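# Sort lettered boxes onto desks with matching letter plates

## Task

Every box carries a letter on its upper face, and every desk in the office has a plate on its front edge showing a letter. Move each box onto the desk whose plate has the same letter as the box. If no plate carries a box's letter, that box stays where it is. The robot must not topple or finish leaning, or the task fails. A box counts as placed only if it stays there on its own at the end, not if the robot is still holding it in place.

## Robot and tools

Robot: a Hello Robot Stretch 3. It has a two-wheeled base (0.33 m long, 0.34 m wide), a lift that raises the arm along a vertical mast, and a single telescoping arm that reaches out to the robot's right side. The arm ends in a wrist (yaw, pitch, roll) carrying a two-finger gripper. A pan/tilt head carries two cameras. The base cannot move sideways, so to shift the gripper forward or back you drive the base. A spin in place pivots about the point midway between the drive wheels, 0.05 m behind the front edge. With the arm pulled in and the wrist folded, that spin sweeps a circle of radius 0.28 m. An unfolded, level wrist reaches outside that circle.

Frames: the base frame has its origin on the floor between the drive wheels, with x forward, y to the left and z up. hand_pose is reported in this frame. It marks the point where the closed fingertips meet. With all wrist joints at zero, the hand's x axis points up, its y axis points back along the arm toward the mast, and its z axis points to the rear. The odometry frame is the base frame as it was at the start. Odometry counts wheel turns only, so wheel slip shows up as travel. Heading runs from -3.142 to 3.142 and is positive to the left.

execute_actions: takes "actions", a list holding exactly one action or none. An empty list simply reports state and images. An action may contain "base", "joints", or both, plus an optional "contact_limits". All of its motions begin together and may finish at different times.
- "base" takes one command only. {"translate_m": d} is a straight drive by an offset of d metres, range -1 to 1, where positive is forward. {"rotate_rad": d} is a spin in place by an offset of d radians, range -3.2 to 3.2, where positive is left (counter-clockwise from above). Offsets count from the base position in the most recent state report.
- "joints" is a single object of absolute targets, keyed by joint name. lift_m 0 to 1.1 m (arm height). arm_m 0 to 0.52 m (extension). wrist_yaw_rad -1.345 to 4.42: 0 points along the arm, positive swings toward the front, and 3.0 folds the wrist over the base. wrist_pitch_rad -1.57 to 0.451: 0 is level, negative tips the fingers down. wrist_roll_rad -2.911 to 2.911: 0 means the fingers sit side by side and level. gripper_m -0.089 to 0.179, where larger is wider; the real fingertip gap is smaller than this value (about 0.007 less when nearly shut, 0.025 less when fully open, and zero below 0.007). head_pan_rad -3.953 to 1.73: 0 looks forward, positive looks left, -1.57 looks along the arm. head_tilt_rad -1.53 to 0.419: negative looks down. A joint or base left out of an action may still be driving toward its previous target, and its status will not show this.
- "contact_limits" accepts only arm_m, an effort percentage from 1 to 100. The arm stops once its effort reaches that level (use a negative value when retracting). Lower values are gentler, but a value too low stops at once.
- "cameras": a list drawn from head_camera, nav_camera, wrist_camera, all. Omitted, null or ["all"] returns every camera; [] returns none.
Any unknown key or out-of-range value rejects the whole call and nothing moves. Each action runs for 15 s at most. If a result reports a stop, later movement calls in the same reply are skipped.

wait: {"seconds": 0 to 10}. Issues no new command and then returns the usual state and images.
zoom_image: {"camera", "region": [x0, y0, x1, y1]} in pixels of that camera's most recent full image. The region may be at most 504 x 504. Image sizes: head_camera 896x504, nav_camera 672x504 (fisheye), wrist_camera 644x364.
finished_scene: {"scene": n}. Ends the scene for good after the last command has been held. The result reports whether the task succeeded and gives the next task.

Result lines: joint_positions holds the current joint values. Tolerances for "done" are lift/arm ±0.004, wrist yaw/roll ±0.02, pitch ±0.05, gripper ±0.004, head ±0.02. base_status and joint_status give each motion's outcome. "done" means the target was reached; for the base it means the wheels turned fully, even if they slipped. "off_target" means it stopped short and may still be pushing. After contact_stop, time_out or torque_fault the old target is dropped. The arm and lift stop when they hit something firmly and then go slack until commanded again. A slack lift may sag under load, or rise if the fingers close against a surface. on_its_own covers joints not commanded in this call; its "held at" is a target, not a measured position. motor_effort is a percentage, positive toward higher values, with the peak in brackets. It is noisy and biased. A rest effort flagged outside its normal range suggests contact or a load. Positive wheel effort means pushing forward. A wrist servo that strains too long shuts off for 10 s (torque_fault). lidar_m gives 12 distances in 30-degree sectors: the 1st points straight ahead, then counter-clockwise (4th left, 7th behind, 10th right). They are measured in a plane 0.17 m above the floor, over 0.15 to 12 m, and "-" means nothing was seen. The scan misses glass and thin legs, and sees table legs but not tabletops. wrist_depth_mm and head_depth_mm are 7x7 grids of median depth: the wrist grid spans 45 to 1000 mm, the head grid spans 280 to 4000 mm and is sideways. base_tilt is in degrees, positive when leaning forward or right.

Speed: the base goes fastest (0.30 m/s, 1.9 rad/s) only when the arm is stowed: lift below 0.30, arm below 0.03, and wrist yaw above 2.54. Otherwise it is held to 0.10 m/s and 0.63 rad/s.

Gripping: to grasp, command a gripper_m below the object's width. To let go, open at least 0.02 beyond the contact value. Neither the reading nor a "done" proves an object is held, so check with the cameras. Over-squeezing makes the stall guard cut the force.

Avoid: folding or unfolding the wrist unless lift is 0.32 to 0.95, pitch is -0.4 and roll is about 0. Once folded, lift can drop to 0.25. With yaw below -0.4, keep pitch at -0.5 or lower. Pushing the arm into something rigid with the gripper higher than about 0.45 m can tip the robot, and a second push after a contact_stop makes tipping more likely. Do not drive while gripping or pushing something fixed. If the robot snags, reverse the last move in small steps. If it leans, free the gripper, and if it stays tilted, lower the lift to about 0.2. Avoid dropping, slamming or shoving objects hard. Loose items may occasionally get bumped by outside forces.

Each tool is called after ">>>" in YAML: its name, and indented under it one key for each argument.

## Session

>>> execute_actions:
  actions:
    - {"joints":{"head_tilt_rad":-0.5,"head_pan_rad":0}}

Scene clock: 0.87 s.
base_odometry: x=+0.000 y=+0.000 heading=+0.000 (m, m, rad; odometry frame)
turned_by_wheels: +0.000 (rad since the last result)
turned_by_imu: +0.000 (rad since the last result)
base_tilt: forward=-1.1 right=-1.4 (deg)
lidar_m: 1.96 1.50 0.84 0.72 0.71 0.82 1.46 1.47 1.19 1.02 1.02 1.16
head_depth_mm: 1517 1632 1761 1927 1812 1480 1242 / 1824 1892 2175 2241 1843 1499 1254 / 2080 2046 2464 2366 1874 1505 1266 / 2036 2100 2456 2506 1914 1530 1279 / 1982 1987 2340 2494 1935 1541 1286 / 1918 2021 2282 2445 1960 1573 1303 / 1857 1977 2211 2376 1986 1582 1313
base_status: not commanded
joint_positions: lift_m=+0.527 arm_m=+0.000 wrist_yaw_rad=+2.954 wrist_pitch_rad=-0.519 wrist_roll_rad=+0.013 gripper_m=+0.037 head_pan_rad=+0.007 head_tilt_rad=-0.493
joint_status: all done
motor_effort: left_wheel=+0(0) right_wheel=+0(0) lift_m=+31(32) arm_m=+0(0) wrist_yaw_rad=+0(0) wrist_pitch_rad=+5(5) wrist_roll_rad=+1(1) gripper_m=+0(0) head_pan_rad=-3(6) head_tilt_rad=-3(37) (%)
hand_pose: x=+0.0180 y=+0.0620 z=+0.5180 quat_wxyz=(+0.246, +0.701, +0.115, +0.659) (m; base frame)
wrist_depth_mm: 585 - 701 762 858 - - / 608 - 746 876 - - - / 673 - 846 926 - - - / 750 - 898 - - - - / 760 787 850 825 884 921 913 / 664 677 - 734 782 780 811 / 600 602 628 643 643 697 697
pictures: head_camera (sideways: a quarter turn clockwise sets it upright), nav_camera (sideways: a quarter turn counterclockwise sets it upright), wrist_camera
Images, in order (width x height): head_camera 896x504, nav_camera 672x504, wrist_camera 644x364.

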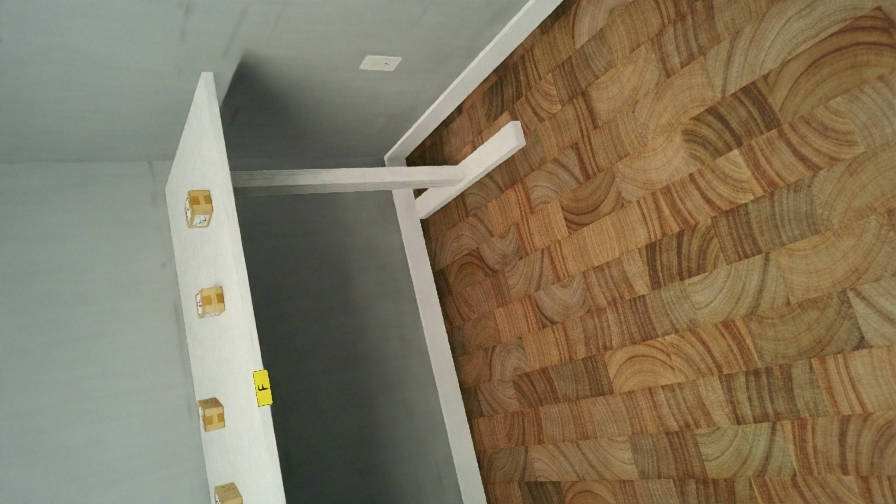

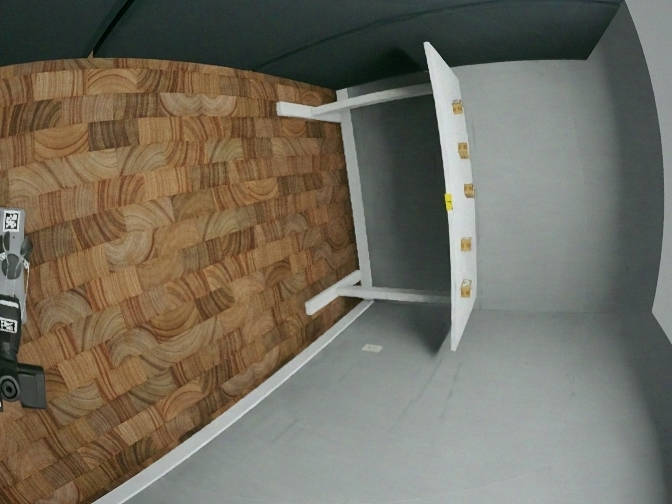

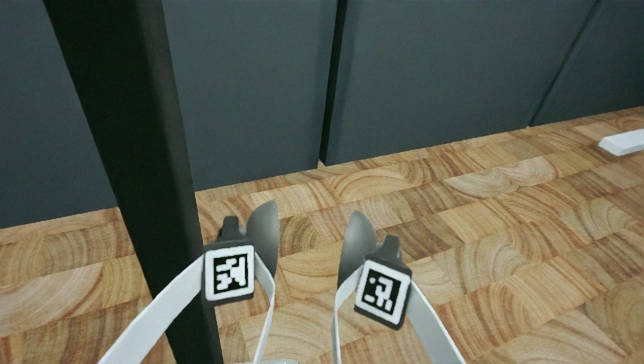

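>>> execute_actions:
  actions:
    - {"joints":{"lift_m":0.28,"wrist_pitch_rad":-0.4}}
  cameras: []

>>> execute_actions:
  actions:
    - {"base":{"translate_m":-0.85}}
  cameras: []

>>> execute_actions:
  actions:
    - {"base":{"rotate_rad":2.01},"joints":{"head_pan_rad":-0.3,"head_tilt_rad":-0.4}}
  cameras: ["nav_camera","head_camera"]

Scene clock: 7.73 s.
base_odometry: x=+0.000 y=+0.000 heading=+0.000 (m, m, rad; odometry frame)
turned_by_wheels: +0.000 (rad since the last result)
turned_by_imu: +0.001 (rad since the last result)
base_tilt: forward=-1.1 right=-1.5 (deg)
lidar_m: 1.96 1.49 0.84 0.71 0.71 0.82 1.47 1.46 1.19 1.02 1.02 1.16
head_depth_mm: 1518 1631 1770 1928 1817 1478 1238 / 1812 1897 2143 2279 1844 1485 1256 / 2077 2065 2477 2375 1871 1509 1262 / 2040 2113 2420 2517 1893 1522 1274 / 1969 1990 2384 2500 1934 1546 1291 / 1922 2007 2284 2419 1955 1570 1307 / 1872 1957 2185 2398 1985 1585 1314
base_status: not commanded
joint_positions: lift_m=+0.281 arm_m=+0.000 wrist_yaw_rad=+2.954 wrist_pitch_rad=-0.421 wrist_roll_rad=+0.013 gripper_m=+0.037 head_pan_rad=+0.007 head_tilt_rad=-0.493
joint_status: all done
motor_effort: left_wheel=+0(0) right_wheel=-1(0) lift_m=+15(27) arm_m=+1(1) wrist_yaw_rad=+0(0) wrist_pitch_rad=+7(8) wrist_roll_rad=+1(1) gripper_m=+1(0) head_pan_rad=-3(2) head_tilt_rad=-4(5) (%)
hand_pose: x=+0.0205 y=+0.0752 z=+0.2928 quat_wxyz=(+0.212, +0.706, +0.081, +0.670) (m; base frame)
wrist_depth_mm: 558 642 684 755 835 - - / 595 - 743 824 911 - - / 658 - 786 869 948 - - / 632 - 687 715 775 808 860 / 532 - 585 588 642 637 678 / 466 - - 517 541 538 567 / - - - 439 447 465 483
pictures: none
No camera images: the call's "cameras" was empty. Leave "cameras" out to get every camera's image.

Scene clock: 12.33 s.
base_odometry: x=-0.850 y=+0.000 heading=+0.000 (m, m, rad; odometry frame)
turned_by_wheels: +0.000 (rad since the last result)
turned_by_imu: -0.004 (rad since the last result)
base_tilt: forward=-1.0 right=-1.6 (deg)
lidar_m: 2.40 1.00 0.56 0.56 1.42 0.79 0.67 0.64 0.75 1.26 1.26 1.43
head_depth_mm: 1879 2018 2191 2256 1828 1475 1238 / 2228 2419 2659 2420 1851 1496 1254 / 2737 2872 3063 2468 1891 1506 1264 / 2770 3065 3288 2519 1895 1532 1274 / 2696 2952 3230 2546 1918 1548 1295 / 2651 2754 3149 2627 1953 1561 1297 / 2531 2675 3027 2689 1999 1585 1314
base_status: done
joint_positions: lift_m=+0.281 arm_m=+0.000 wrist_yaw_rad=+2.954 wrist_pitch_rad=-0.420 wrist_roll_rad=+0.013 gripper_m=+0.037 head_pan_rad=+0.007 head_tilt_rad=-0.495
joint_status: not commanded
motor_effort: left_wheel=+1(6) right_wheel=-1(6) lift_m=+15(15) arm_m=+0(0) wrist_yaw_rad=+0(0) wrist_pitch_rad=+7(7) wrist_roll_rad=+1(1) gripper_m=+0(0) head_pan_rad=-3(3) head_tilt_rad=-3(4) (%)
hand_pose: x=+0.0205 y=+0.0753 z=+0.2929 quat_wxyz=(+0.212, +0.706, +0.081, +0.670) (m; base frame)
wrist_depth_mm: - - - 607 591 682 805 / - - - 647 638 748 889 / 772 - 900 686 713 840 - / 629 - 682 697 752 828 862 / 533 - 595 595 624 651 686 / 465 - - 521 547 544 569 / - - - 437 444 467 483
pictures: none
No camera images: the call's "cameras" was empty. Leave "cameras" out to get every camera's image.

Scene clock: 14.83 s.
base_odometry: x=-0.850 y=+0.000 heading=+2.010 (m, m, rad; odometry frame)
turned_by_wheels: +2.010 (rad since the last result)
turned_by_imu: +2.023 (rad since the last result)
base_tilt: forward=-1.1 right=-1.6 (deg)
lidar_m: 1.70 0.84 0.68 0.64 0.71 1.08 1.26 1.37 2.11 1.19 0.59 0.55
head_depth_mm: 541 574 615 658 707 763 832 / 684 738 804 878 967 1082 1220 / 3107 3370 3631 2899 2078 1621 1328 / 3064 3350 3618 2972 2110 1645 1341 / 3011 3242 3513 3048 2150 1681 1358 / 2980 3188 3388 2950 2167 1682 1385 / 2935 3165 3300 2889 2208 1720 1386
base_status: done
joint_positions: lift_m=+0.281 arm_m=+0.000 wrist_yaw_rad=+2.954 wrist_pitch_rad=-0.420 wrist_roll_rad=+0.013 gripper_m=+0.037 head_pan_rad=-0.293 head_tilt_rad=-0.408
joint_status: all done
motor_effort: left_wheel=-2(8) right_wheel=+1(8) lift_m=+14(15) arm_m=+0(0) wrist_yaw_rad=+0(1) wrist_pitch_rad=+7(7) wrist_roll_rad=+1(1) gripper_m=+0(0) head_pan_rad=-3(25) head_tilt_rad=+4(17) (%)
hand_pose: x=+0.0205 y=+0.0753 z=+0.2929 quat_wxyz=(+0.212, +0.706, +0.081, +0.670) (m; base frame)
wrist_depth_mm: 640 622 635 638 656 649 648 / 685 - 682 695 705 695 721 / 738 - 740 737 776 764 765 / 627 - 694 725 756 783 807 / 525 - 594 598 643 659 682 / 465 - - 518 534 548 565 / - - - 444 450 467 481
pictures: head_camera (sideways: a quarter turn clockwise sets it upright), nav_camera (sideways: a quarter turn counterclockwise sets it upright)
Images, in order (width x height): head_camera 896x504, nav_camera 672x504.

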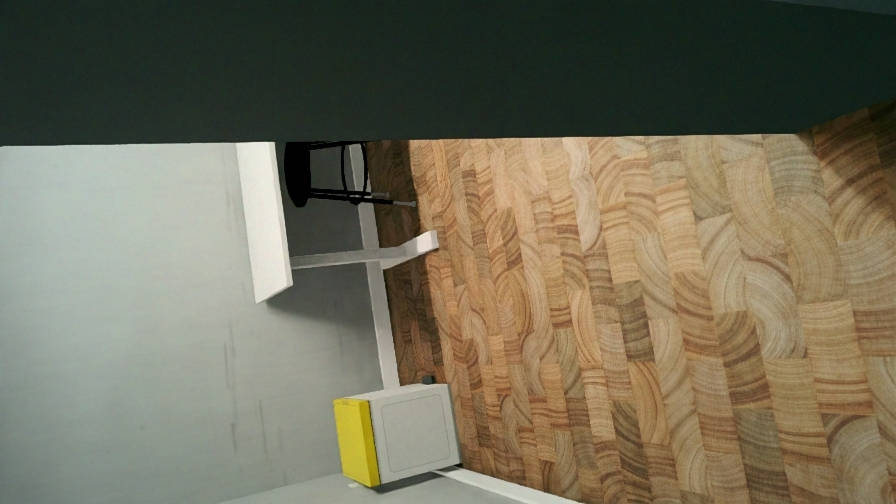

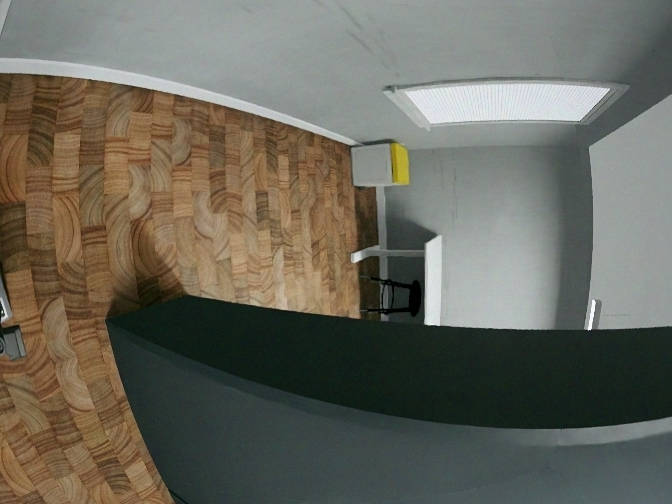

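>>> execute_actions:
  actions:
    - {"base":{"translate_m":0.9},"joints":{"head_pan_rad":-1.05,"head_tilt_rad":-0.3}}
  cameras: ["nav_camera","head_camera"]

Scene clock: 21.30 s.
base_odometry: x=-1.233 y=+0.815 heading=+2.010 (m, m, rad; odometry frame)
turned_by_wheels: +0.000 (rad since the last result)
turned_by_imu: +0.007 (rad since the last result)
base_tilt: forward=-1.1 right=-1.6 (deg)
lidar_m: 1.33 0.67 0.54 0.54 0.59 0.91 2.14 0.53 0.43 0.42 2.77 2.18
head_depth_mm: 2885 3096 3202 3350 2323 1759 1402 / 3073 3311 3375 3302 2342 1776 1421 / 3269 3535 3821 3638 2401 1796 1439 / 3509 3800 - 3743 2463 1826 1459 / 3337 3433 3582 3572 2484 1858 1472 / 3002 3123 3140 3201 2559 1869 1480 / 2740 2810 2889 2948 2480 1910 1501
base_status: done
joint_positions: lift_m=+0.281 arm_m=+0.000 wrist_yaw_rad=+2.954 wrist_pitch_rad=-0.420 wrist_roll_rad=+0.013 gripper_m=+0.037 head_pan_rad=-1.043 head_tilt_rad=-0.310
joint_status: all done
motor_effort: left_wheel=-2(5) right_wheel=+1(5) lift_m=+14(15) arm_m=+0(0) wrist_yaw_rad=+1(0) wrist_pitch_rad=+7(6) wrist_roll_rad=+1(1) gripper_m=+1(0) head_pan_rad=-4(36) head_tilt_rad=+6(20) (%)
hand_pose: x=+0.0205 y=+0.0753 z=+0.2930 quat_wxyz=(+0.212, +0.706, +0.081, +0.670) (m; base frame)
wrist_depth_mm: 529 536 533 524 537 524 530 / 570 - 567 576 571 561 571 / 610 - 622 625 603 620 620 / 633 - 661 672 655 671 662 / 534 - 582 592 648 641 689 / 471 - - 517 534 557 563 / - - - 450 447 469 493
pictures: head_camera (sideways: a quarter turn clockwise sets it upright), nav_camera (sideways: a quarter turn counterclockwise sets it upright)
Images, in order (width x height): head_camera 896x504, nav_camera 672x504.

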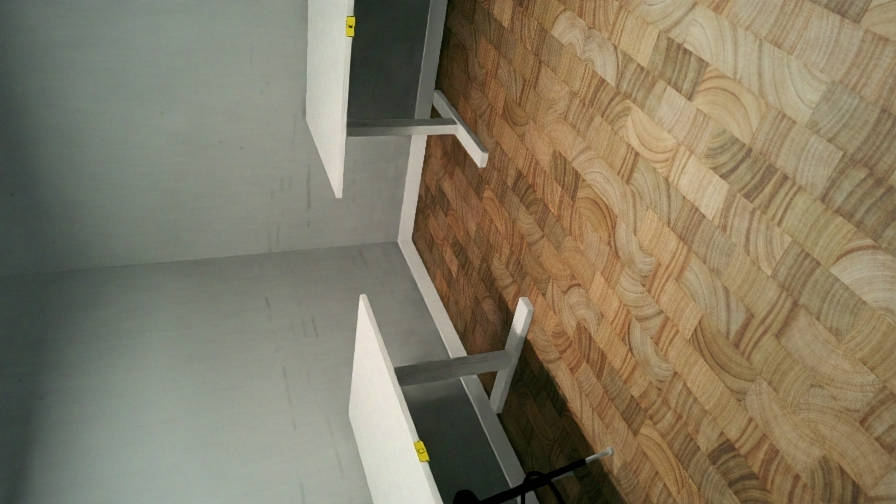

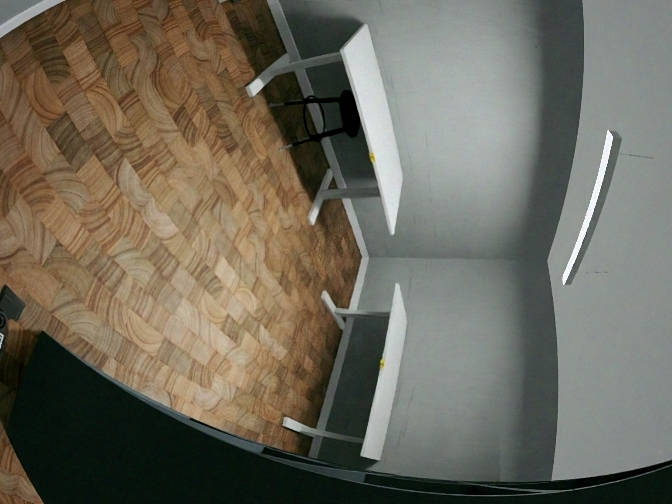

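>>> zoom_image:
  camera: "head_camera"
  region: [325,5,375,50]

>>> zoom_image:
  camera: "head_camera"
  region: [395,430,445,475]

>>> execute_actions:
  actions:
    - {"base":{"translate_m":-0.75},"joints":{"head_pan_rad":0.2,"head_tilt_rad":-0.35}}
  cameras: []

>>> execute_actions:
  actions:
    - {"base":{"rotate_rad":-1.98}}
  cameras: []

>>> execute_actions:
  actions:
    - {"base":{"translate_m":1.0}}
  cameras: []

>>> execute_actions:
  actions:
    - {"base":{"translate_m":1.0},"joints":{"head_tilt_rad":-0.6}}
  cameras: ["nav_camera","head_camera"]

Region (325, 5, 375, 50) of head_camera's 896x504 image, scaled by 10.080, with more detail than that image has; it fills the top 454 rows of this view, and the rest is white.

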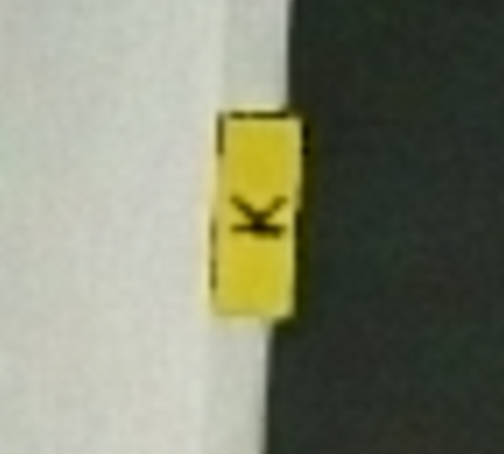

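Region (395, 430, 445, 475) of head_camera's 896x504 image, scaled by 10.080, with more detail than that image has; it fills the top 454 rows of this view, and the rest is white.

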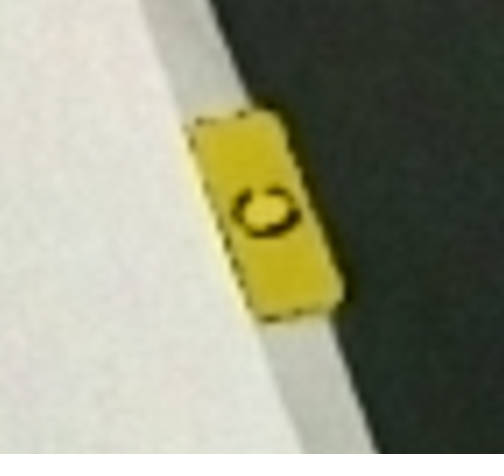

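Scene clock: 29.57 s.
base_odometry: x=-0.914 y=+0.136 heading=+2.010 (m, m, rad; odometry frame)
turned_by_wheels: +0.000 (rad since the last result)
turned_by_imu: -0.003 (rad since the last result)
base_tilt: forward=-1.1 right=-1.5 (deg)
lidar_m: 1.63 0.81 0.66 0.64 0.69 1.07 1.41 1.53 2.38 0.82 0.45 0.53
head_depth_mm: 2792 2967 3238 3169 2204 1679 1366 / 2863 3044 3283 2823 2242 1707 1386 / 2551 2648 2726 2777 2285 1721 1399 / 1786 1830 1870 1959 1974 1760 1408 / 1350 1412 1446 1483 1508 1536 1413 / 1135 1152 1167 1183 1210 1234 1251 / 954 970 984 993 1010 1020 1035
base_status: done
joint_positions: lift_m=+0.281 arm_m=+0.000 wrist_yaw_rad=+2.954 wrist_pitch_rad=-0.420 wrist_roll_rad=+0.013 gripper_m=+0.037 head_pan_rad=+0.193 head_tilt_rad=-0.346
joint_status: all done
motor_effort: left_wheel=-2(9) right_wheel=+1(3) lift_m=+15(14) arm_m=+0(0) wrist_yaw_rad=+0(0) wrist_pitch_rad=+7(7) wrist_roll_rad=+1(1) gripper_m=+0(0) head_pan_rad=+3(37) head_tilt_rad=-2(10) (%)
hand_pose: x=+0.0205 y=+0.0753 z=+0.2930 quat_wxyz=(+0.212, +0.706, +0.081, +0.670) (m; base frame)
wrist_depth_mm: 605 614 618 625 623 626 637 / 661 - 682 686 678 667 687 / 729 - 738 737 729 735 741 / 622 - 688 717 767 774 772 / 540 - 580 590 626 649 669 / 470 - - 524 531 552 563 / - - - 451 442 466 490
pictures: none
No camera images: the call's "cameras" was empty. Leave "cameras" out to get every camera's image.

Scene clock: 32.17 s.
base_odometry: x=-0.914 y=+0.136 heading=+0.030 (m, m, rad; odometry frame)
turned_by_wheels: -1.980 (rad since the last result)
turned_by_imu: -1.993 (rad since the last result)
base_tilt: forward=-1.1 right=-1.5 (deg)
lidar_m: 2.81 0.65 0.45 0.63 1.31 0.75 0.65 0.65 0.73 1.31 1.41 1.62
head_depth_mm: 2762 2929 3182 3036 2192 1688 1369 / 2742 2919 3181 3186 2217 1699 1385 / 2717 2870 3129 3303 2274 1727 1388 / 2697 2883 3075 3278 2311 1751 1410 / 2669 2854 3099 3157 2350 1779 1421 / 2602 2528 2150 1864 1663 1490 1323 / 1520 1377 1252 1155 1070 992 934
base_status: done
joint_positions: lift_m=+0.281 arm_m=+0.000 wrist_yaw_rad=+2.954 wrist_pitch_rad=-0.420 wrist_roll_rad=+0.013 gripper_m=+0.037 head_pan_rad=+0.193 head_tilt_rad=-0.346
joint_status: not commanded
motor_effort: left_wheel=+2(9) right_wheel=-2(6) lift_m=+15(14) arm_m=+0(0) wrist_yaw_rad=+1(0) wrist_pitch_rad=+7(7) wrist_roll_rad=+1(1) gripper_m=+0(0) head_pan_rad=+3(4) head_tilt_rad=-2(2) (%)
hand_pose: x=+0.0205 y=+0.0753 z=+0.2930 quat_wxyz=(+0.212, +0.706, +0.081, +0.670) (m; base frame)
wrist_depth_mm: - - - 692 463 456 538 / - - - 728 486 520 611 / 758 - 864 769 534 586 708 / 629 - 682 692 579 673 798 / 534 - 587 588 610 654 683 / 472 - - 522 535 543 567 / - - - 443 447 477 486
pictures: none
No camera images: the call's "cameras" was empty. Leave "cameras" out to get every camera's image.

Scene clock: 37.27 s.
base_odometry: x=+0.086 y=+0.166 heading=+0.030 (m, m, rad; odometry frame)
turned_by_wheels: +0.000 (rad since the last result)
turned_by_imu: +0.008 (rad since the last result)
base_tilt: forward=-1.1 right=-1.5 (deg)
lidar_m: 1.89 1.15 0.67 0.58 0.58 0.67 1.59 1.60 1.33 1.15 1.15 1.34
head_depth_mm: 1881 2030 1900 2365 2212 1694 1366 / 1868 2000 1983 2357 2223 1710 1377 / 1864 2006 1802 2332 2265 1727 1394 / 1843 1980 1947 2306 2310 1746 1409 / 1831 1963 1810 2290 2341 1768 1429 / 1812 1944 1696 2205 2204 1740 1443 / 1794 1929 1938 2007 1855 1698 1454
base_status: done
joint_positions: lift_m=+0.281 arm_m=+0.000 wrist_yaw_rad=+2.954 wrist_pitch_rad=-0.420 wrist_roll_rad=+0.013 gripper_m=+0.037 head_pan_rad=+0.193 head_tilt_rad=-0.347
joint_status: not commanded
motor_effort: left_wheel=+1(8) right_wheel=-2(4) lift_m=+15(14) arm_m=-1(0) wrist_yaw_rad=+0(0) wrist_pitch_rad=+7(8) wrist_roll_rad=+1(1) gripper_m=+0(0) head_pan_rad=+3(4) head_tilt_rad=-2(2) (%)
hand_pose: x=+0.0205 y=+0.0753 z=+0.2930 quat_wxyz=(+0.212, +0.706, +0.081, +0.670) (m; base frame)
wrist_depth_mm: 469 531 552 624 700 771 898 / 497 - 618 682 758 865 - / 539 - 660 757 838 954 - / 583 - 693 737 757 801 868 / 538 - 594 601 639 648 683 / 465 - - 523 532 539 566 / - - - 440 442 472 492
pictures: none
No camera images: the call's "cameras" was empty. Leave "cameras" out to get every camera's image.

Scene clock: 42.37 s.
base_odometry: x=+1.085 y=+0.196 heading=+0.030 (m, m, rad; odometry frame)
turned_by_wheels: +0.000 (rad since the last result)
turned_by_imu: +0.008 (rad since the last result)
base_tilt: forward=-1.1 right=-1.5 (deg)
lidar_m: 1.18 1.18 0.94 0.83 0.83 0.97 1.71 1.78 1.04 0.90 0.90 0.95
head_depth_mm: 1016 1074 667 545 1589 1372 1182 / 1007 1067 739 555 1584 1388 1191 / 998 1073 754 562 1596 1404 1203 / 987 1061 760 573 1573 1419 1213 / 979 1056 758 582 1596 1440 1228 / 968 1062 807 592 513 1444 1233 / 961 1057 742 602 519 1472 1250
base_status: done
joint_positions: lift_m=+0.281 arm_m=+0.000 wrist_yaw_rad=+2.954 wrist_pitch_rad=-0.420 wrist_roll_rad=+0.013 gripper_m=+0.037 head_pan_rad=+0.193 head_tilt_rad=-0.593
joint_status: all done
motor_effort: left_wheel=+1(8) right_wheel=-1(3) lift_m=+14(15) arm_m=+0(1) wrist_yaw_rad=+0(0) wrist_pitch_rad=+7(6) wrist_roll_rad=+1(1) gripper_m=+0(0) head_pan_rad=+3(4) head_tilt_rad=-4(27) (%)
hand_pose: x=+0.0205 y=+0.0753 z=+0.2930 quat_wxyz=(+0.212, +0.706, +0.081, +0.670) (m; base frame)
wrist_depth_mm: 657 731 786 853 930 - - / 689 - 824 913 - - - / 723 - 852 929 935 935 - / 637 - 692 724 753 800 850 / 533 - 590 590 627 659 693 / 472 - - 518 544 548 569 / - - - 448 449 473 477
pictures: head_camera (sideways: a quarter turn clockwise sets it upright), nav_camera (sideways: a quarter turn counterclockwise sets it upright)
Images, in order (width x height): head_camera 896x504, nav_camera 672x504.

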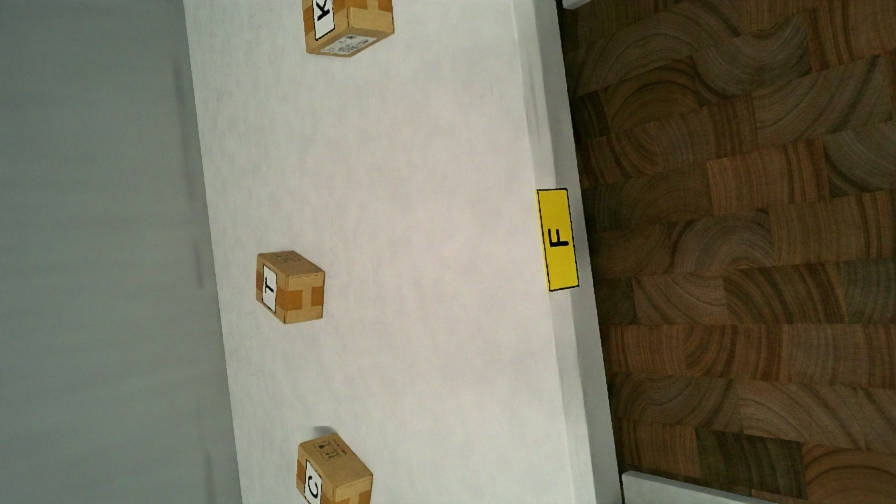

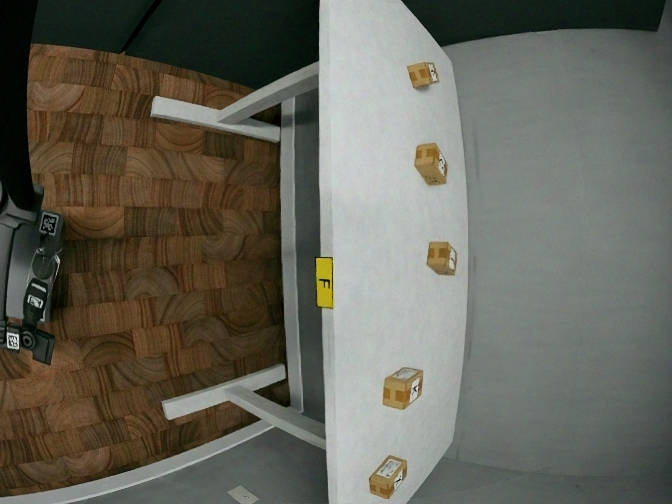

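>>> zoom_image:
  camera: "nav_camera"
  region: [395,50,465,110]

>>> zoom_image:
  camera: "nav_camera"
  region: [355,444,425,504]

Region (395, 50, 465, 110) of nav_camera's 672x504 image, scaled by 7.200, with more detail than that image has; it fills the top 432 rows of this view, and the rest is white.

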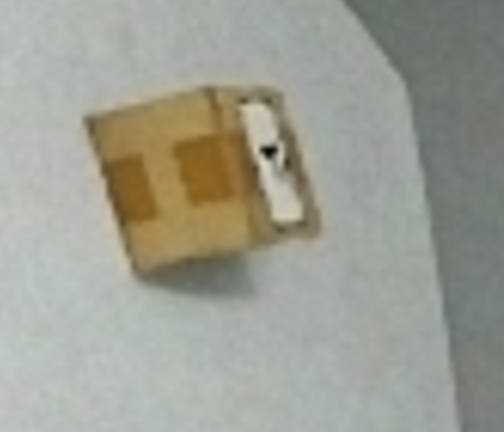

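Region (355, 444, 425, 504) of nav_camera's 672x504 image, scaled by 7.200, with more detail than that image has; it fills the top 432 rows of this view, and the rest is white.

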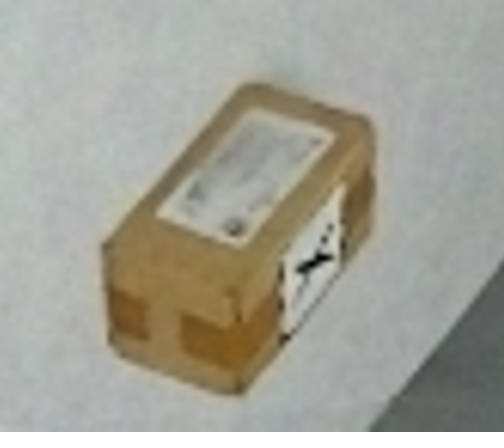

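>>> execute_actions:
  actions:
    - {"base":{"rotate_rad":1.81},"joints":{"head_pan_rad":-1.6}}
  cameras: []

>>> execute_actions:
  actions:
    - {"base":{"translate_m":-0.27},"joints":{"lift_m":0.92}}
  cameras: []

>>> execute_actions:
  actions:
    - {"joints":{"wrist_yaw_rad":0,"gripper_m":0.15,"lift_m":1.03,"arm_m":0.1}}
  cameras: ["nav_camera","wrist_camera"]

Scene clock: 50.10 s.
base_odometry: x=+1.085 y=+0.196 heading=+1.840 (m, m, rad; odometry frame)
turned_by_wheels: +1.810 (rad since the last result)
turned_by_imu: +1.822 (rad since the last result)
base_tilt: forward=-1.3 right=-1.5 (deg)
lidar_m: 0.83 0.86 1.16 2.56 1.29 0.94 0.90 0.94 0.95 1.18 0.94 0.87
head_depth_mm: 1010 1073 696 545 1616 1380 1174 / 1005 1071 742 553 1580 1389 1195 / 997 1068 754 563 1572 1408 1205 / 992 1067 751 571 1579 1422 1210 / 985 1066 781 583 1597 1442 1228 / 979 1071 800 591 1607 1450 1244 / 972 1068 738 603 521 1464 1251
base_status: done
joint_positions: lift_m=+0.281 arm_m=+0.000 wrist_yaw_rad=+2.954 wrist_pitch_rad=-0.420 wrist_roll_rad=+0.013 gripper_m=+0.037 head_pan_rad=-1.593 head_tilt_rad=-0.593
joint_status: all done
motor_effort: left_wheel=-2(9) right_wheel=+1(8) lift_m=+15(15) arm_m=+0(0) wrist_yaw_rad=+0(1) wrist_pitch_rad=+7(7) wrist_roll_rad=+1(1) gripper_m=+0(0) head_pan_rad=-3(37) head_tilt_rad=-4(4) (%)
hand_pose: x=+0.0205 y=+0.0753 z=+0.2930 quat_wxyz=(+0.212, +0.706, +0.081, +0.670) (m; base frame)
wrist_depth_mm: - - - - - - 815 / - - - - - - 810 / 766 - 905 927 - - 817 / 630 - 698 704 767 813 812 / 532 - 592 596 627 658 683 / 470 - - 513 535 541 572 / - - - 444 451 469 482
pictures: none
No camera images: the call's "cameras" was empty. Leave "cameras" out to get every camera's image.

Scene clock: 56.77 s.
base_odometry: x=+1.157 y=-0.065 heading=+1.840 (m, m, rad; odometry frame)
turned_by_wheels: +0.000 (rad since the last result)
turned_by_imu: +0.000 (rad since the last result)
base_tilt: forward=-0.9 right=-1.5 (deg)
lidar_m: 1.10 1.14 1.54 2.56 0.91 0.66 0.63 0.66 0.80 1.18 1.22 1.13
head_depth_mm: 1015 1075 724 545 1031 - 1133 / 1010 1075 738 554 1576 - - / 1000 1074 756 563 1600 - - / 995 1072 775 572 1592 - - / 988 1071 792 582 1594 1481 1171 / 983 1079 809 591 1606 1456 1234 / 976 1064 782 603 521 1474 1244
base_status: done
joint_positions: lift_m=+0.919 arm_m=+0.000 wrist_yaw_rad=+2.954 wrist_pitch_rad=-0.420 wrist_roll_rad=+0.013 gripper_m=+0.037 head_pan_rad=-1.593 head_tilt_rad=-0.593
joint_status: all done
motor_effort: left_wheel=-1(8) right_wheel=+0(3) lift_m=+46(41) arm_m=+0(1) wrist_yaw_rad=+0(0) wrist_pitch_rad=+7(6) wrist_roll_rad=+1(1) gripper_m=+0(0) head_pan_rad=-3(3) head_tilt_rad=-4(4) (%)
hand_pose: x=+0.0205 y=+0.0753 z=+0.9316 quat_wxyz=(+0.212, +0.706, +0.081, +0.670) (m; base frame)
wrist_depth_mm: - - - - - - - / - - - - - - - / - - - - - - - / - - - - - - - / - - - - - - - / - - - - - - - / - - - - - - -
pictures: none
No camera images: the call's "cameras" was empty. Leave "cameras" out to get every camera's image.

Scene clock: 59.27 s.
base_odometry: x=+1.157 y=-0.065 heading=+1.840 (m, m, rad; odometry frame)
turned_by_wheels: +0.000 (rad since the last result)
turned_by_imu: +0.001 (rad since the last result)
base_tilt: forward=-1.1 right=-1.4 (deg)
lidar_m: 1.10 1.14 1.54 2.56 0.91 0.66 0.63 0.65 0.81 1.18 1.22 1.13
head_depth_mm: 999 - - - 1125 1291 1165 / 990 - - - 1576 1394 1195 / 1005 1076 - - 1641 1401 1200 / 998 1070 627 544 1595 1425 1216 / 991 1068 797 570 1593 1439 1224 / 979 1073 807 592 1614 1447 1238 / 975 1064 784 602 520 1464 1242
base_status: not commanded
joint_positions: lift_m=+1.029 arm_m=+0.100 wrist_yaw_rad=+0.003 wrist_pitch_rad=-0.419 wrist_roll_rad=+0.013 gripper_m=+0.150 head_pan_rad=-1.593 head_tilt_rad=-0.593
joint_status: all done
motor_effort: left_wheel=-1(1) right_wheel=+0(1) lift_m=+45(49) arm_m=+2(1) wrist_yaw_rad=-3(4) wrist_pitch_rad=+6(7) wrist_roll_rad=+1(1) gripper_m=+0(93) head_pan_rad=-3(3) head_tilt_rad=-4(4) (%)
hand_pose: x=-0.0209 y=-0.4690 z=+1.0417 quat_wxyz=(+0.688, +0.147, -0.696, -0.147) (m; base frame)
wrist_depth_mm: 737 738 765 774 733 740 729 / 491 509 623 666 732 767 758 / 404 427 459 484 518 560 643 / 329 347 294 368 399 429 448 / 280 290 266 305 323 275 348 / - 241 253 264 273 - 231 / 208 215 220 228 236 234 246
pictures: nav_camera (sideways: a quarter turn counterclockwise sets it upright), wrist_camera
Images, in order (width x height): nav_camera 672x504, wrist_camera 644x364.

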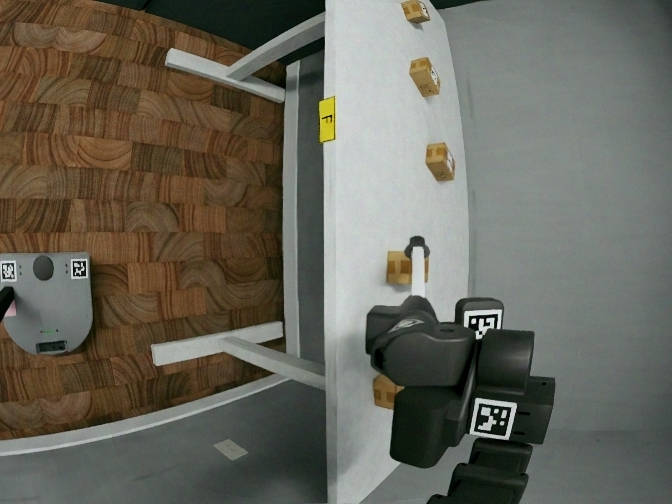

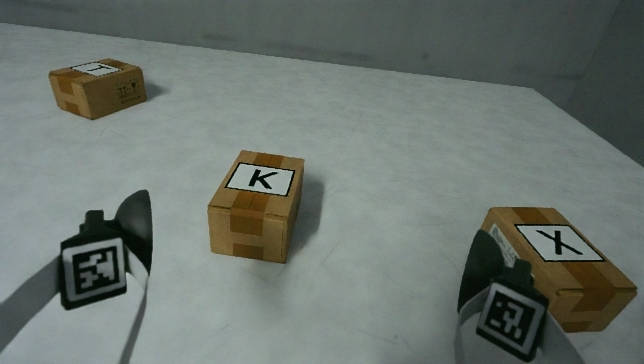

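>>> execute_actions:
  actions:
    - {"joints":{"wrist_yaw_rad":0.19,"lift_m":0.956,"arm_m":0.205}}
  cameras: ["wrist_camera"]

Scene clock: 63.40 s.
base_odometry: x=+1.157 y=-0.065 heading=+1.840 (m, m, rad; odometry frame)
turned_by_wheels: +0.000 (rad since the last result)
turned_by_imu: +0.001 (rad since the last result)
base_tilt: forward=-1.1 right=-1.5 (deg)
lidar_m: 1.10 1.14 1.54 2.56 0.91 0.66 0.63 0.66 0.81 1.18 1.22 1.13
head_depth_mm: 1019 1082 - 510 1130 1295 1168 / 1008 1092 - 516 1566 1395 1195 / 1002 1075 - 510 1603 1404 1203 / 998 1072 883 535 1582 1425 1212 / 988 1068 787 564 1590 1444 1229 / 978 1074 811 591 1611 1451 1237 / 972 1063 779 602 520 1474 1250
base_status: not commanded
joint_positions: lift_m=+0.957 arm_m=+0.205 wrist_yaw_rad=+0.188 wrist_pitch_rad=-0.419 wrist_roll_rad=+0.013 gripper_m=+0.150 head_pan_rad=-1.593 head_tilt_rad=-0.593
joint_status: all done
motor_effort: left_wheel=-2(1) right_wheel=+0(1) lift_m=+14(43) arm_m=+1(1) wrist_yaw_rad=+3(6) wrist_pitch_rad=+7(6) wrist_roll_rad=+1(1) gripper_m=+1(1) head_pan_rad=-3(3) head_tilt_rad=-4(3) (%)
hand_pose: x=+0.0204 y=-0.5701 z=+0.9691 quat_wxyz=(+0.698, +0.211, -0.679, -0.083) (m; base frame)
wrist_depth_mm: 505 376 627 659 656 601 585 / 352 350 409 446 486 555 602 / 269 285 299 319 343 362 405 / 217 228 226 161 258 281 296 / 187 192 137 131 211 227 234 / - 160 152 136 179 - 195 / 139 141 146 147 155 154 167
pictures: wrist_camera
Images, in order (width x height): wrist_camera 644x364.

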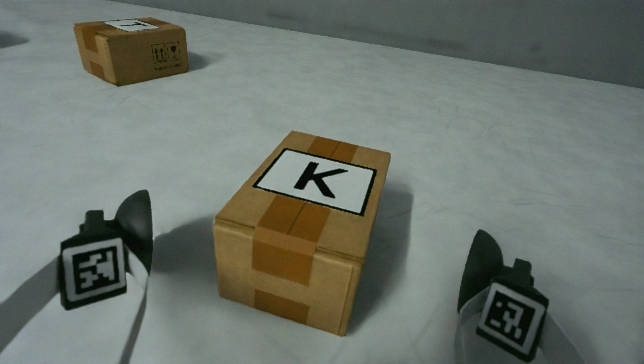

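>>> execute_actions:
  actions:
    - {"joints":{"gripper_m":0.022,"arm_m":0.212}}
  cameras: ["wrist_camera"]

>>> execute_actions:
  actions:
    - {"joints":{"lift_m":1.0}}
  cameras: []

>>> execute_actions:
  actions:
    - {"joints":{"arm_m":0,"wrist_yaw_rad":1.3}}
  cameras: ["wrist_camera"]

>>> execute_actions:
  actions:
    - {"base":{"rotate_rad":1.2},"joints":{"lift_m":0.28,"wrist_yaw_rad":2.7,"head_pan_rad":0}}
  cameras: []

>>> execute_actions:
  actions:
    - {"base":{"translate_m":1.0}}
  cameras: []

>>> execute_actions:
  actions:
    - {"base":{"translate_m":1.0}}
  cameras: []

Scene clock: 69.93 s.
base_odometry: x=+1.157 y=-0.065 heading=+1.840 (m, m, rad; odometry frame)
turned_by_wheels: +0.000 (rad since the last result)
turned_by_imu: +0.001 (rad since the last result)
base_tilt: forward=-1.0 right=-1.6 (deg)
lidar_m: 1.10 1.14 1.54 2.56 0.91 0.66 0.63 0.66 0.81 1.18 1.22 1.13
head_depth_mm: 1014 1077 - 513 1131 1295 1176 / 1011 1093 - 518 1568 1392 1190 / 999 1079 - 511 1607 1415 1205 / 994 1072 - 535 1588 1422 1214 / 990 1069 789 571 1582 1431 1229 / 982 1072 811 591 1613 1454 1239 / 973 1070 783 603 521 1465 1246
base_status: not commanded
joint_positions: lift_m=+0.957 arm_m=+0.212 wrist_yaw_rad=+0.189 wrist_pitch_rad=-0.419 wrist_roll_rad=+0.013 gripper_m=+0.023 head_pan_rad=-1.593 head_tilt_rad=-0.593
joint_status: all done
motor_effort: left_wheel=-1(1) right_wheel=+1(0) lift_m=+14(14) arm_m=+2(2) wrist_yaw_rad=-1(3) wrist_pitch_rad=+6(7) wrist_roll_rad=+1(1) gripper_m=-24(99) head_pan_rad=-3(3) head_tilt_rad=-4(4) (%)
hand_pose: x=+0.0207 y=-0.5770 z=+0.9691 quat_wxyz=(+0.698, +0.211, -0.679, -0.083) (m; base frame)
wrist_depth_mm: 494 375 628 657 642 594 573 / 347 345 408 440 493 549 590 / 268 281 301 321 343 367 395 / 218 224 234 159 252 279 294 / 183 190 127 131 211 223 234 / 157 160 139 127 - 186 195 / 141 142 145 142 153 163 166
pictures: wrist_camera
Images, in order (width x height): wrist_camera 644x364.

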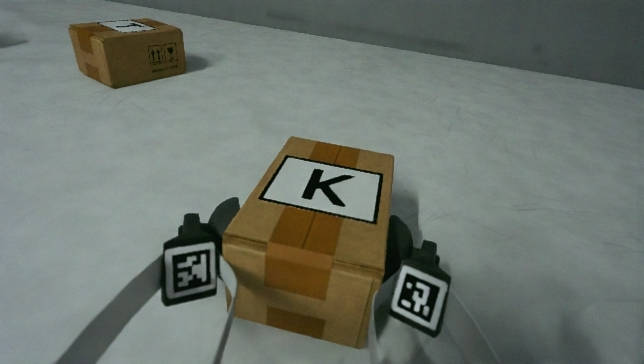

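Scene clock: 71.17 s.
base_odometry: x=+1.157 y=-0.065 heading=+1.840 (m, m, rad; odometry frame)
turned_by_wheels: +0.000 (rad since the last result)
turned_by_imu: +0.000 (rad since the last result)
base_tilt: forward=-1.2 right=-1.4 (deg)
lidar_m: 1.09 1.14 1.54 2.56 0.91 0.66 0.63 0.66 0.81 1.18 1.22 1.13
head_depth_mm: 1012 - 587 545 1127 1293 1176 / 1006 - - 553 1575 1389 1195 / 1002 - - 542 1604 1404 1207 / 997 1072 - 552 1582 1422 1215 / 986 1068 794 582 1605 1439 1222 / 977 1071 809 593 1610 1459 1243 / 972 1069 784 602 521 1470 1258
base_status: not commanded
joint_positions: lift_m=+0.999 arm_m=+0.212 wrist_yaw_rad=+0.189 wrist_pitch_rad=-0.421 wrist_roll_rad=+0.013 gripper_m=+0.026 head_pan_rad=-1.593 head_tilt_rad=-0.593
joint_status: all done
motor_effort: left_wheel=-1(1) right_wheel=+0(1) lift_m=+47(50) arm_m=+2(2) wrist_yaw_rad=+1(0) wrist_pitch_rad=+8(8) wrist_roll_rad=+1(1) gripper_m=-22(24) head_pan_rad=-3(3) head_tilt_rad=-4(4) (%)
hand_pose: x=+0.0206 y=-0.5768 z=+1.0112 quat_wxyz=(+0.698, +0.212, -0.679, -0.083) (m; base frame)
wrist_depth_mm: 648 710 719 674 643 596 580 / 448 378 517 571 623 641 615 / 345 361 389 406 446 472 515 / 282 293 306 159 325 360 382 / 235 247 128 131 275 289 301 / 202 207 138 127 - 243 251 / 183 182 187 144 197 210 214
pictures: none
No camera images: the call's "cameras" was empty. Leave "cameras" out to get every camera's image.

Scene clock: 73.97 s.
base_odometry: x=+1.157 y=-0.065 heading=+1.840 (m, m, rad; odometry frame)
turned_by_wheels: +0.000 (rad since the last result)
turned_by_imu: +0.001 (rad since the last result)
base_tilt: forward=-1.0 right=-1.5 (deg)
lidar_m: 1.10 1.13 1.54 2.56 0.91 0.66 0.63 0.65 0.81 1.18 1.22 1.13
head_depth_mm: 1013 1076 764 - - - 1136 / 1007 1079 739 609 - - 1154 / 1005 1072 755 608 - - 1149 / 994 1072 770 574 1603 - 1156 / 987 1071 789 581 1589 - 1173 / 981 1067 808 593 - - 1190 / 972 1068 782 602 - - 1222
base_status: not commanded
joint_positions: lift_m=+0.999 arm_m=+0.000 wrist_yaw_rad=+1.299 wrist_pitch_rad=-0.421 wrist_roll_rad=+0.013 gripper_m=+0.026 head_pan_rad=-1.593 head_tilt_rad=-0.593
joint_status: all done
motor_effort: left_wheel=-1(0) right_wheel=+1(1) lift_m=+47(46) arm_m=-2(1) wrist_yaw_rad=+1(5) wrist_pitch_rad=+8(7) wrist_roll_rad=+1(1) gripper_m=-22(22) head_pan_rad=-3(3) head_tilt_rad=-4(4) (%)
hand_pose: x=+0.1943 y=-0.2055 z=+1.0112 quat_wxyz=(+0.637, +0.538, -0.465, +0.297) (m; base frame)
wrist_depth_mm: 804 865 900 933 - - 944 / 870 926 - - 625 695 796 / 946 - - - 480 487 517 / - - - 161 388 356 383 / - - 128 131 - 304 303 / - - 138 126 - - 251 / - - - 143 - - 224
pictures: wrist_camera
Images, in order (width x height): wrist_camera 644x364.

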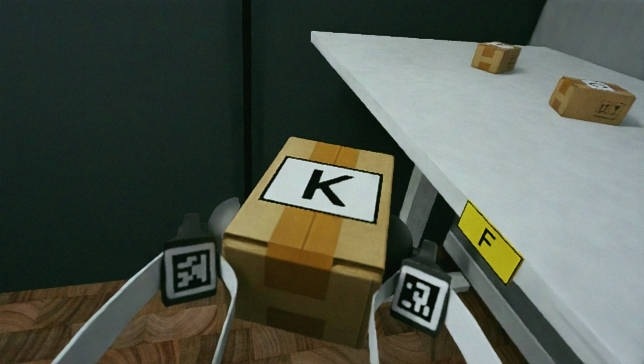

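Scene clock: 81.33 s.
base_odometry: x=+1.157 y=-0.065 heading=+3.040 (m, m, rad; odometry frame)
turned_by_wheels: +1.200 (rad since the last result)
turned_by_imu: +1.214 (rad since the last result)
base_tilt: forward=-1.1 right=-1.5 (deg)
lidar_m: 1.85 1.61 0.79 0.64 0.63 0.69 0.81 1.18 1.13 1.11 1.10 1.20
head_depth_mm: 1434 1552 1709 1858 1651 1383 1182 / 2454 1842 2056 2072 1679 1398 1188 / 2525 2808 2877 2139 1708 1406 1201 / 2408 2664 2842 2174 1720 1429 1217 / 2326 2574 2784 2208 1722 1441 1230 / 2220 2417 2633 2242 1768 1450 1230 / 2135 2332 2613 2284 1786 1468 1249
base_status: done
joint_positions: lift_m=+0.281 arm_m=+0.000 wrist_yaw_rad=+2.697 wrist_pitch_rad=-0.421 wrist_roll_rad=+0.013 gripper_m=+0.026 head_pan_rad=-0.007 head_tilt_rad=-0.593
joint_status: all done
motor_effort: left_wheel=-1(7) right_wheel=+2(4) lift_m=+15(44) arm_m=-1(2) wrist_yaw_rad=+3(7) wrist_pitch_rad=+7(7) wrist_roll_rad=+1(1) gripper_m=-22(22) head_pan_rad=+3(38) head_tilt_rad=-4(4) (%)
hand_pose: x=+0.0750 y=+0.0570 z=+0.2926 quat_wxyz=(+0.297, +0.711, -0.010, +0.637) (m; base frame)
wrist_depth_mm: 525 599 705 885 - - - / 555 636 763 - - - - / 583 663 791 911 - - - / 612 658 684 160 734 820 869 / 533 552 128 131 614 635 685 / - 482 135 127 - 555 561 / - - 418 144 445 475 491
pictures: none
No camera images: the call's "cameras" was empty. Leave "cameras" out to get every camera's image.

Scene clock: 86.37 s.
base_odometry: x=+0.162 y=+0.037 heading=+3.040 (m, m, rad; odometry frame)
turned_by_wheels: +0.000 (rad since the last result)
turned_by_imu: +0.007 (rad since the last result)
base_tilt: forward=-1.1 right=-1.5 (deg)
lidar_m: 1.63 1.63 1.24 1.01 1.00 1.09 1.70 1.74 0.91 0.74 0.73 0.80
head_depth_mm: 1749 1957 2246 2055 1654 1376 1184 / 1662 1878 2123 2084 1665 1388 1194 / 1589 1770 2012 2138 1697 1413 1196 / 1525 1693 1904 2065 1716 1422 1218 / 1460 1621 1800 1997 1731 1435 1234 / 1415 1555 1695 1904 1758 1448 1236 / 1337 1461 1615 1817 1792 1467 1253
base_status: done
joint_positions: lift_m=+0.281 arm_m=+0.000 wrist_yaw_rad=+2.698 wrist_pitch_rad=-0.421 wrist_roll_rad=+0.013 gripper_m=+0.026 head_pan_rad=-0.007 head_tilt_rad=-0.594
joint_status: not commanded
motor_effort: left_wheel=-2(6) right_wheel=+1(6) lift_m=+16(15) arm_m=-2(2) wrist_yaw_rad=+3(4) wrist_pitch_rad=+7(8) wrist_roll_rad=+1(1) gripper_m=-22(22) head_pan_rad=+3(4) head_tilt_rad=-4(4) (%)
hand_pose: x=+0.0749 y=+0.0571 z=+0.2926 quat_wxyz=(+0.297, +0.711, -0.009, +0.638) (m; base frame)
wrist_depth_mm: 803 918 - - - - - / 831 922 - - - - - / 768 809 873 921 - - - / 635 663 709 160 712 805 858 / 530 546 128 131 620 656 697 / - 489 136 126 - 551 562 / - - 420 144 449 475 485
pictures: none
No camera images: the call's "cameras" was empty. Leave "cameras" out to get every camera's image.

Scene clock: 91.47 s.
base_odometry: x=-0.833 y=+0.139 heading=+3.039 (m, m, rad; odometry frame)
turned_by_wheels: +0.000 (rad since the last result)
turned_by_imu: +0.007 (rad since the last result)
base_tilt: forward=-1.0 right=-1.5 (deg)
lidar_m: 0.72 0.70 0.77 1.18 1.36 1.49 2.33 0.92 0.46 0.45 1.77 0.89
head_depth_mm: 726 817 936 1089 1308 1381 1177 / 692 774 879 1019 1209 1355 1191 / 662 738 833 954 1120 1312 1194 / 634 705 787 899 1043 1242 1220 / 609 674 753 848 977 1152 1228 / 586 644 715 802 916 1066 1193 / 564 618 681 764 866 979 1146
base_status: done
joint_positions: lift_m=+0.281 arm_m=+0.000 wrist_yaw_rad=+2.698 wrist_pitch_rad=-0.421 wrist_roll_rad=+0.013 gripper_m=+0.026 head_pan_rad=-0.007 head_tilt_rad=-0.594
joint_status: not commanded
motor_effort: left_wheel=-2(6) right_wheel=+1(5) lift_m=+15(15) arm_m=-1(1) wrist_yaw_rad=+1(3) wrist_pitch_rad=+7(7) wrist_roll_rad=+1(1) gripper_m=-22(22) head_pan_rad=+3(3) head_tilt_rad=-4(4) (%)
hand_pose: x=+0.0749 y=+0.0571 z=+0.2926 quat_wxyz=(+0.297, +0.711, -0.009, +0.638) (m; base frame)
wrist_depth_mm: - - - 838 699 585 519 / - - - 931 758 605 553 / 773 805 880 883 795 664 573 / 630 671 678 159 728 689 594 / 544 561 128 131 609 654 604 / - 478 137 127 - 545 560 / - - 418 143 449 477 493
pictures: none
No camera images: the call's "cameras" was empty. Leave "cameras" out to get every camera's image.


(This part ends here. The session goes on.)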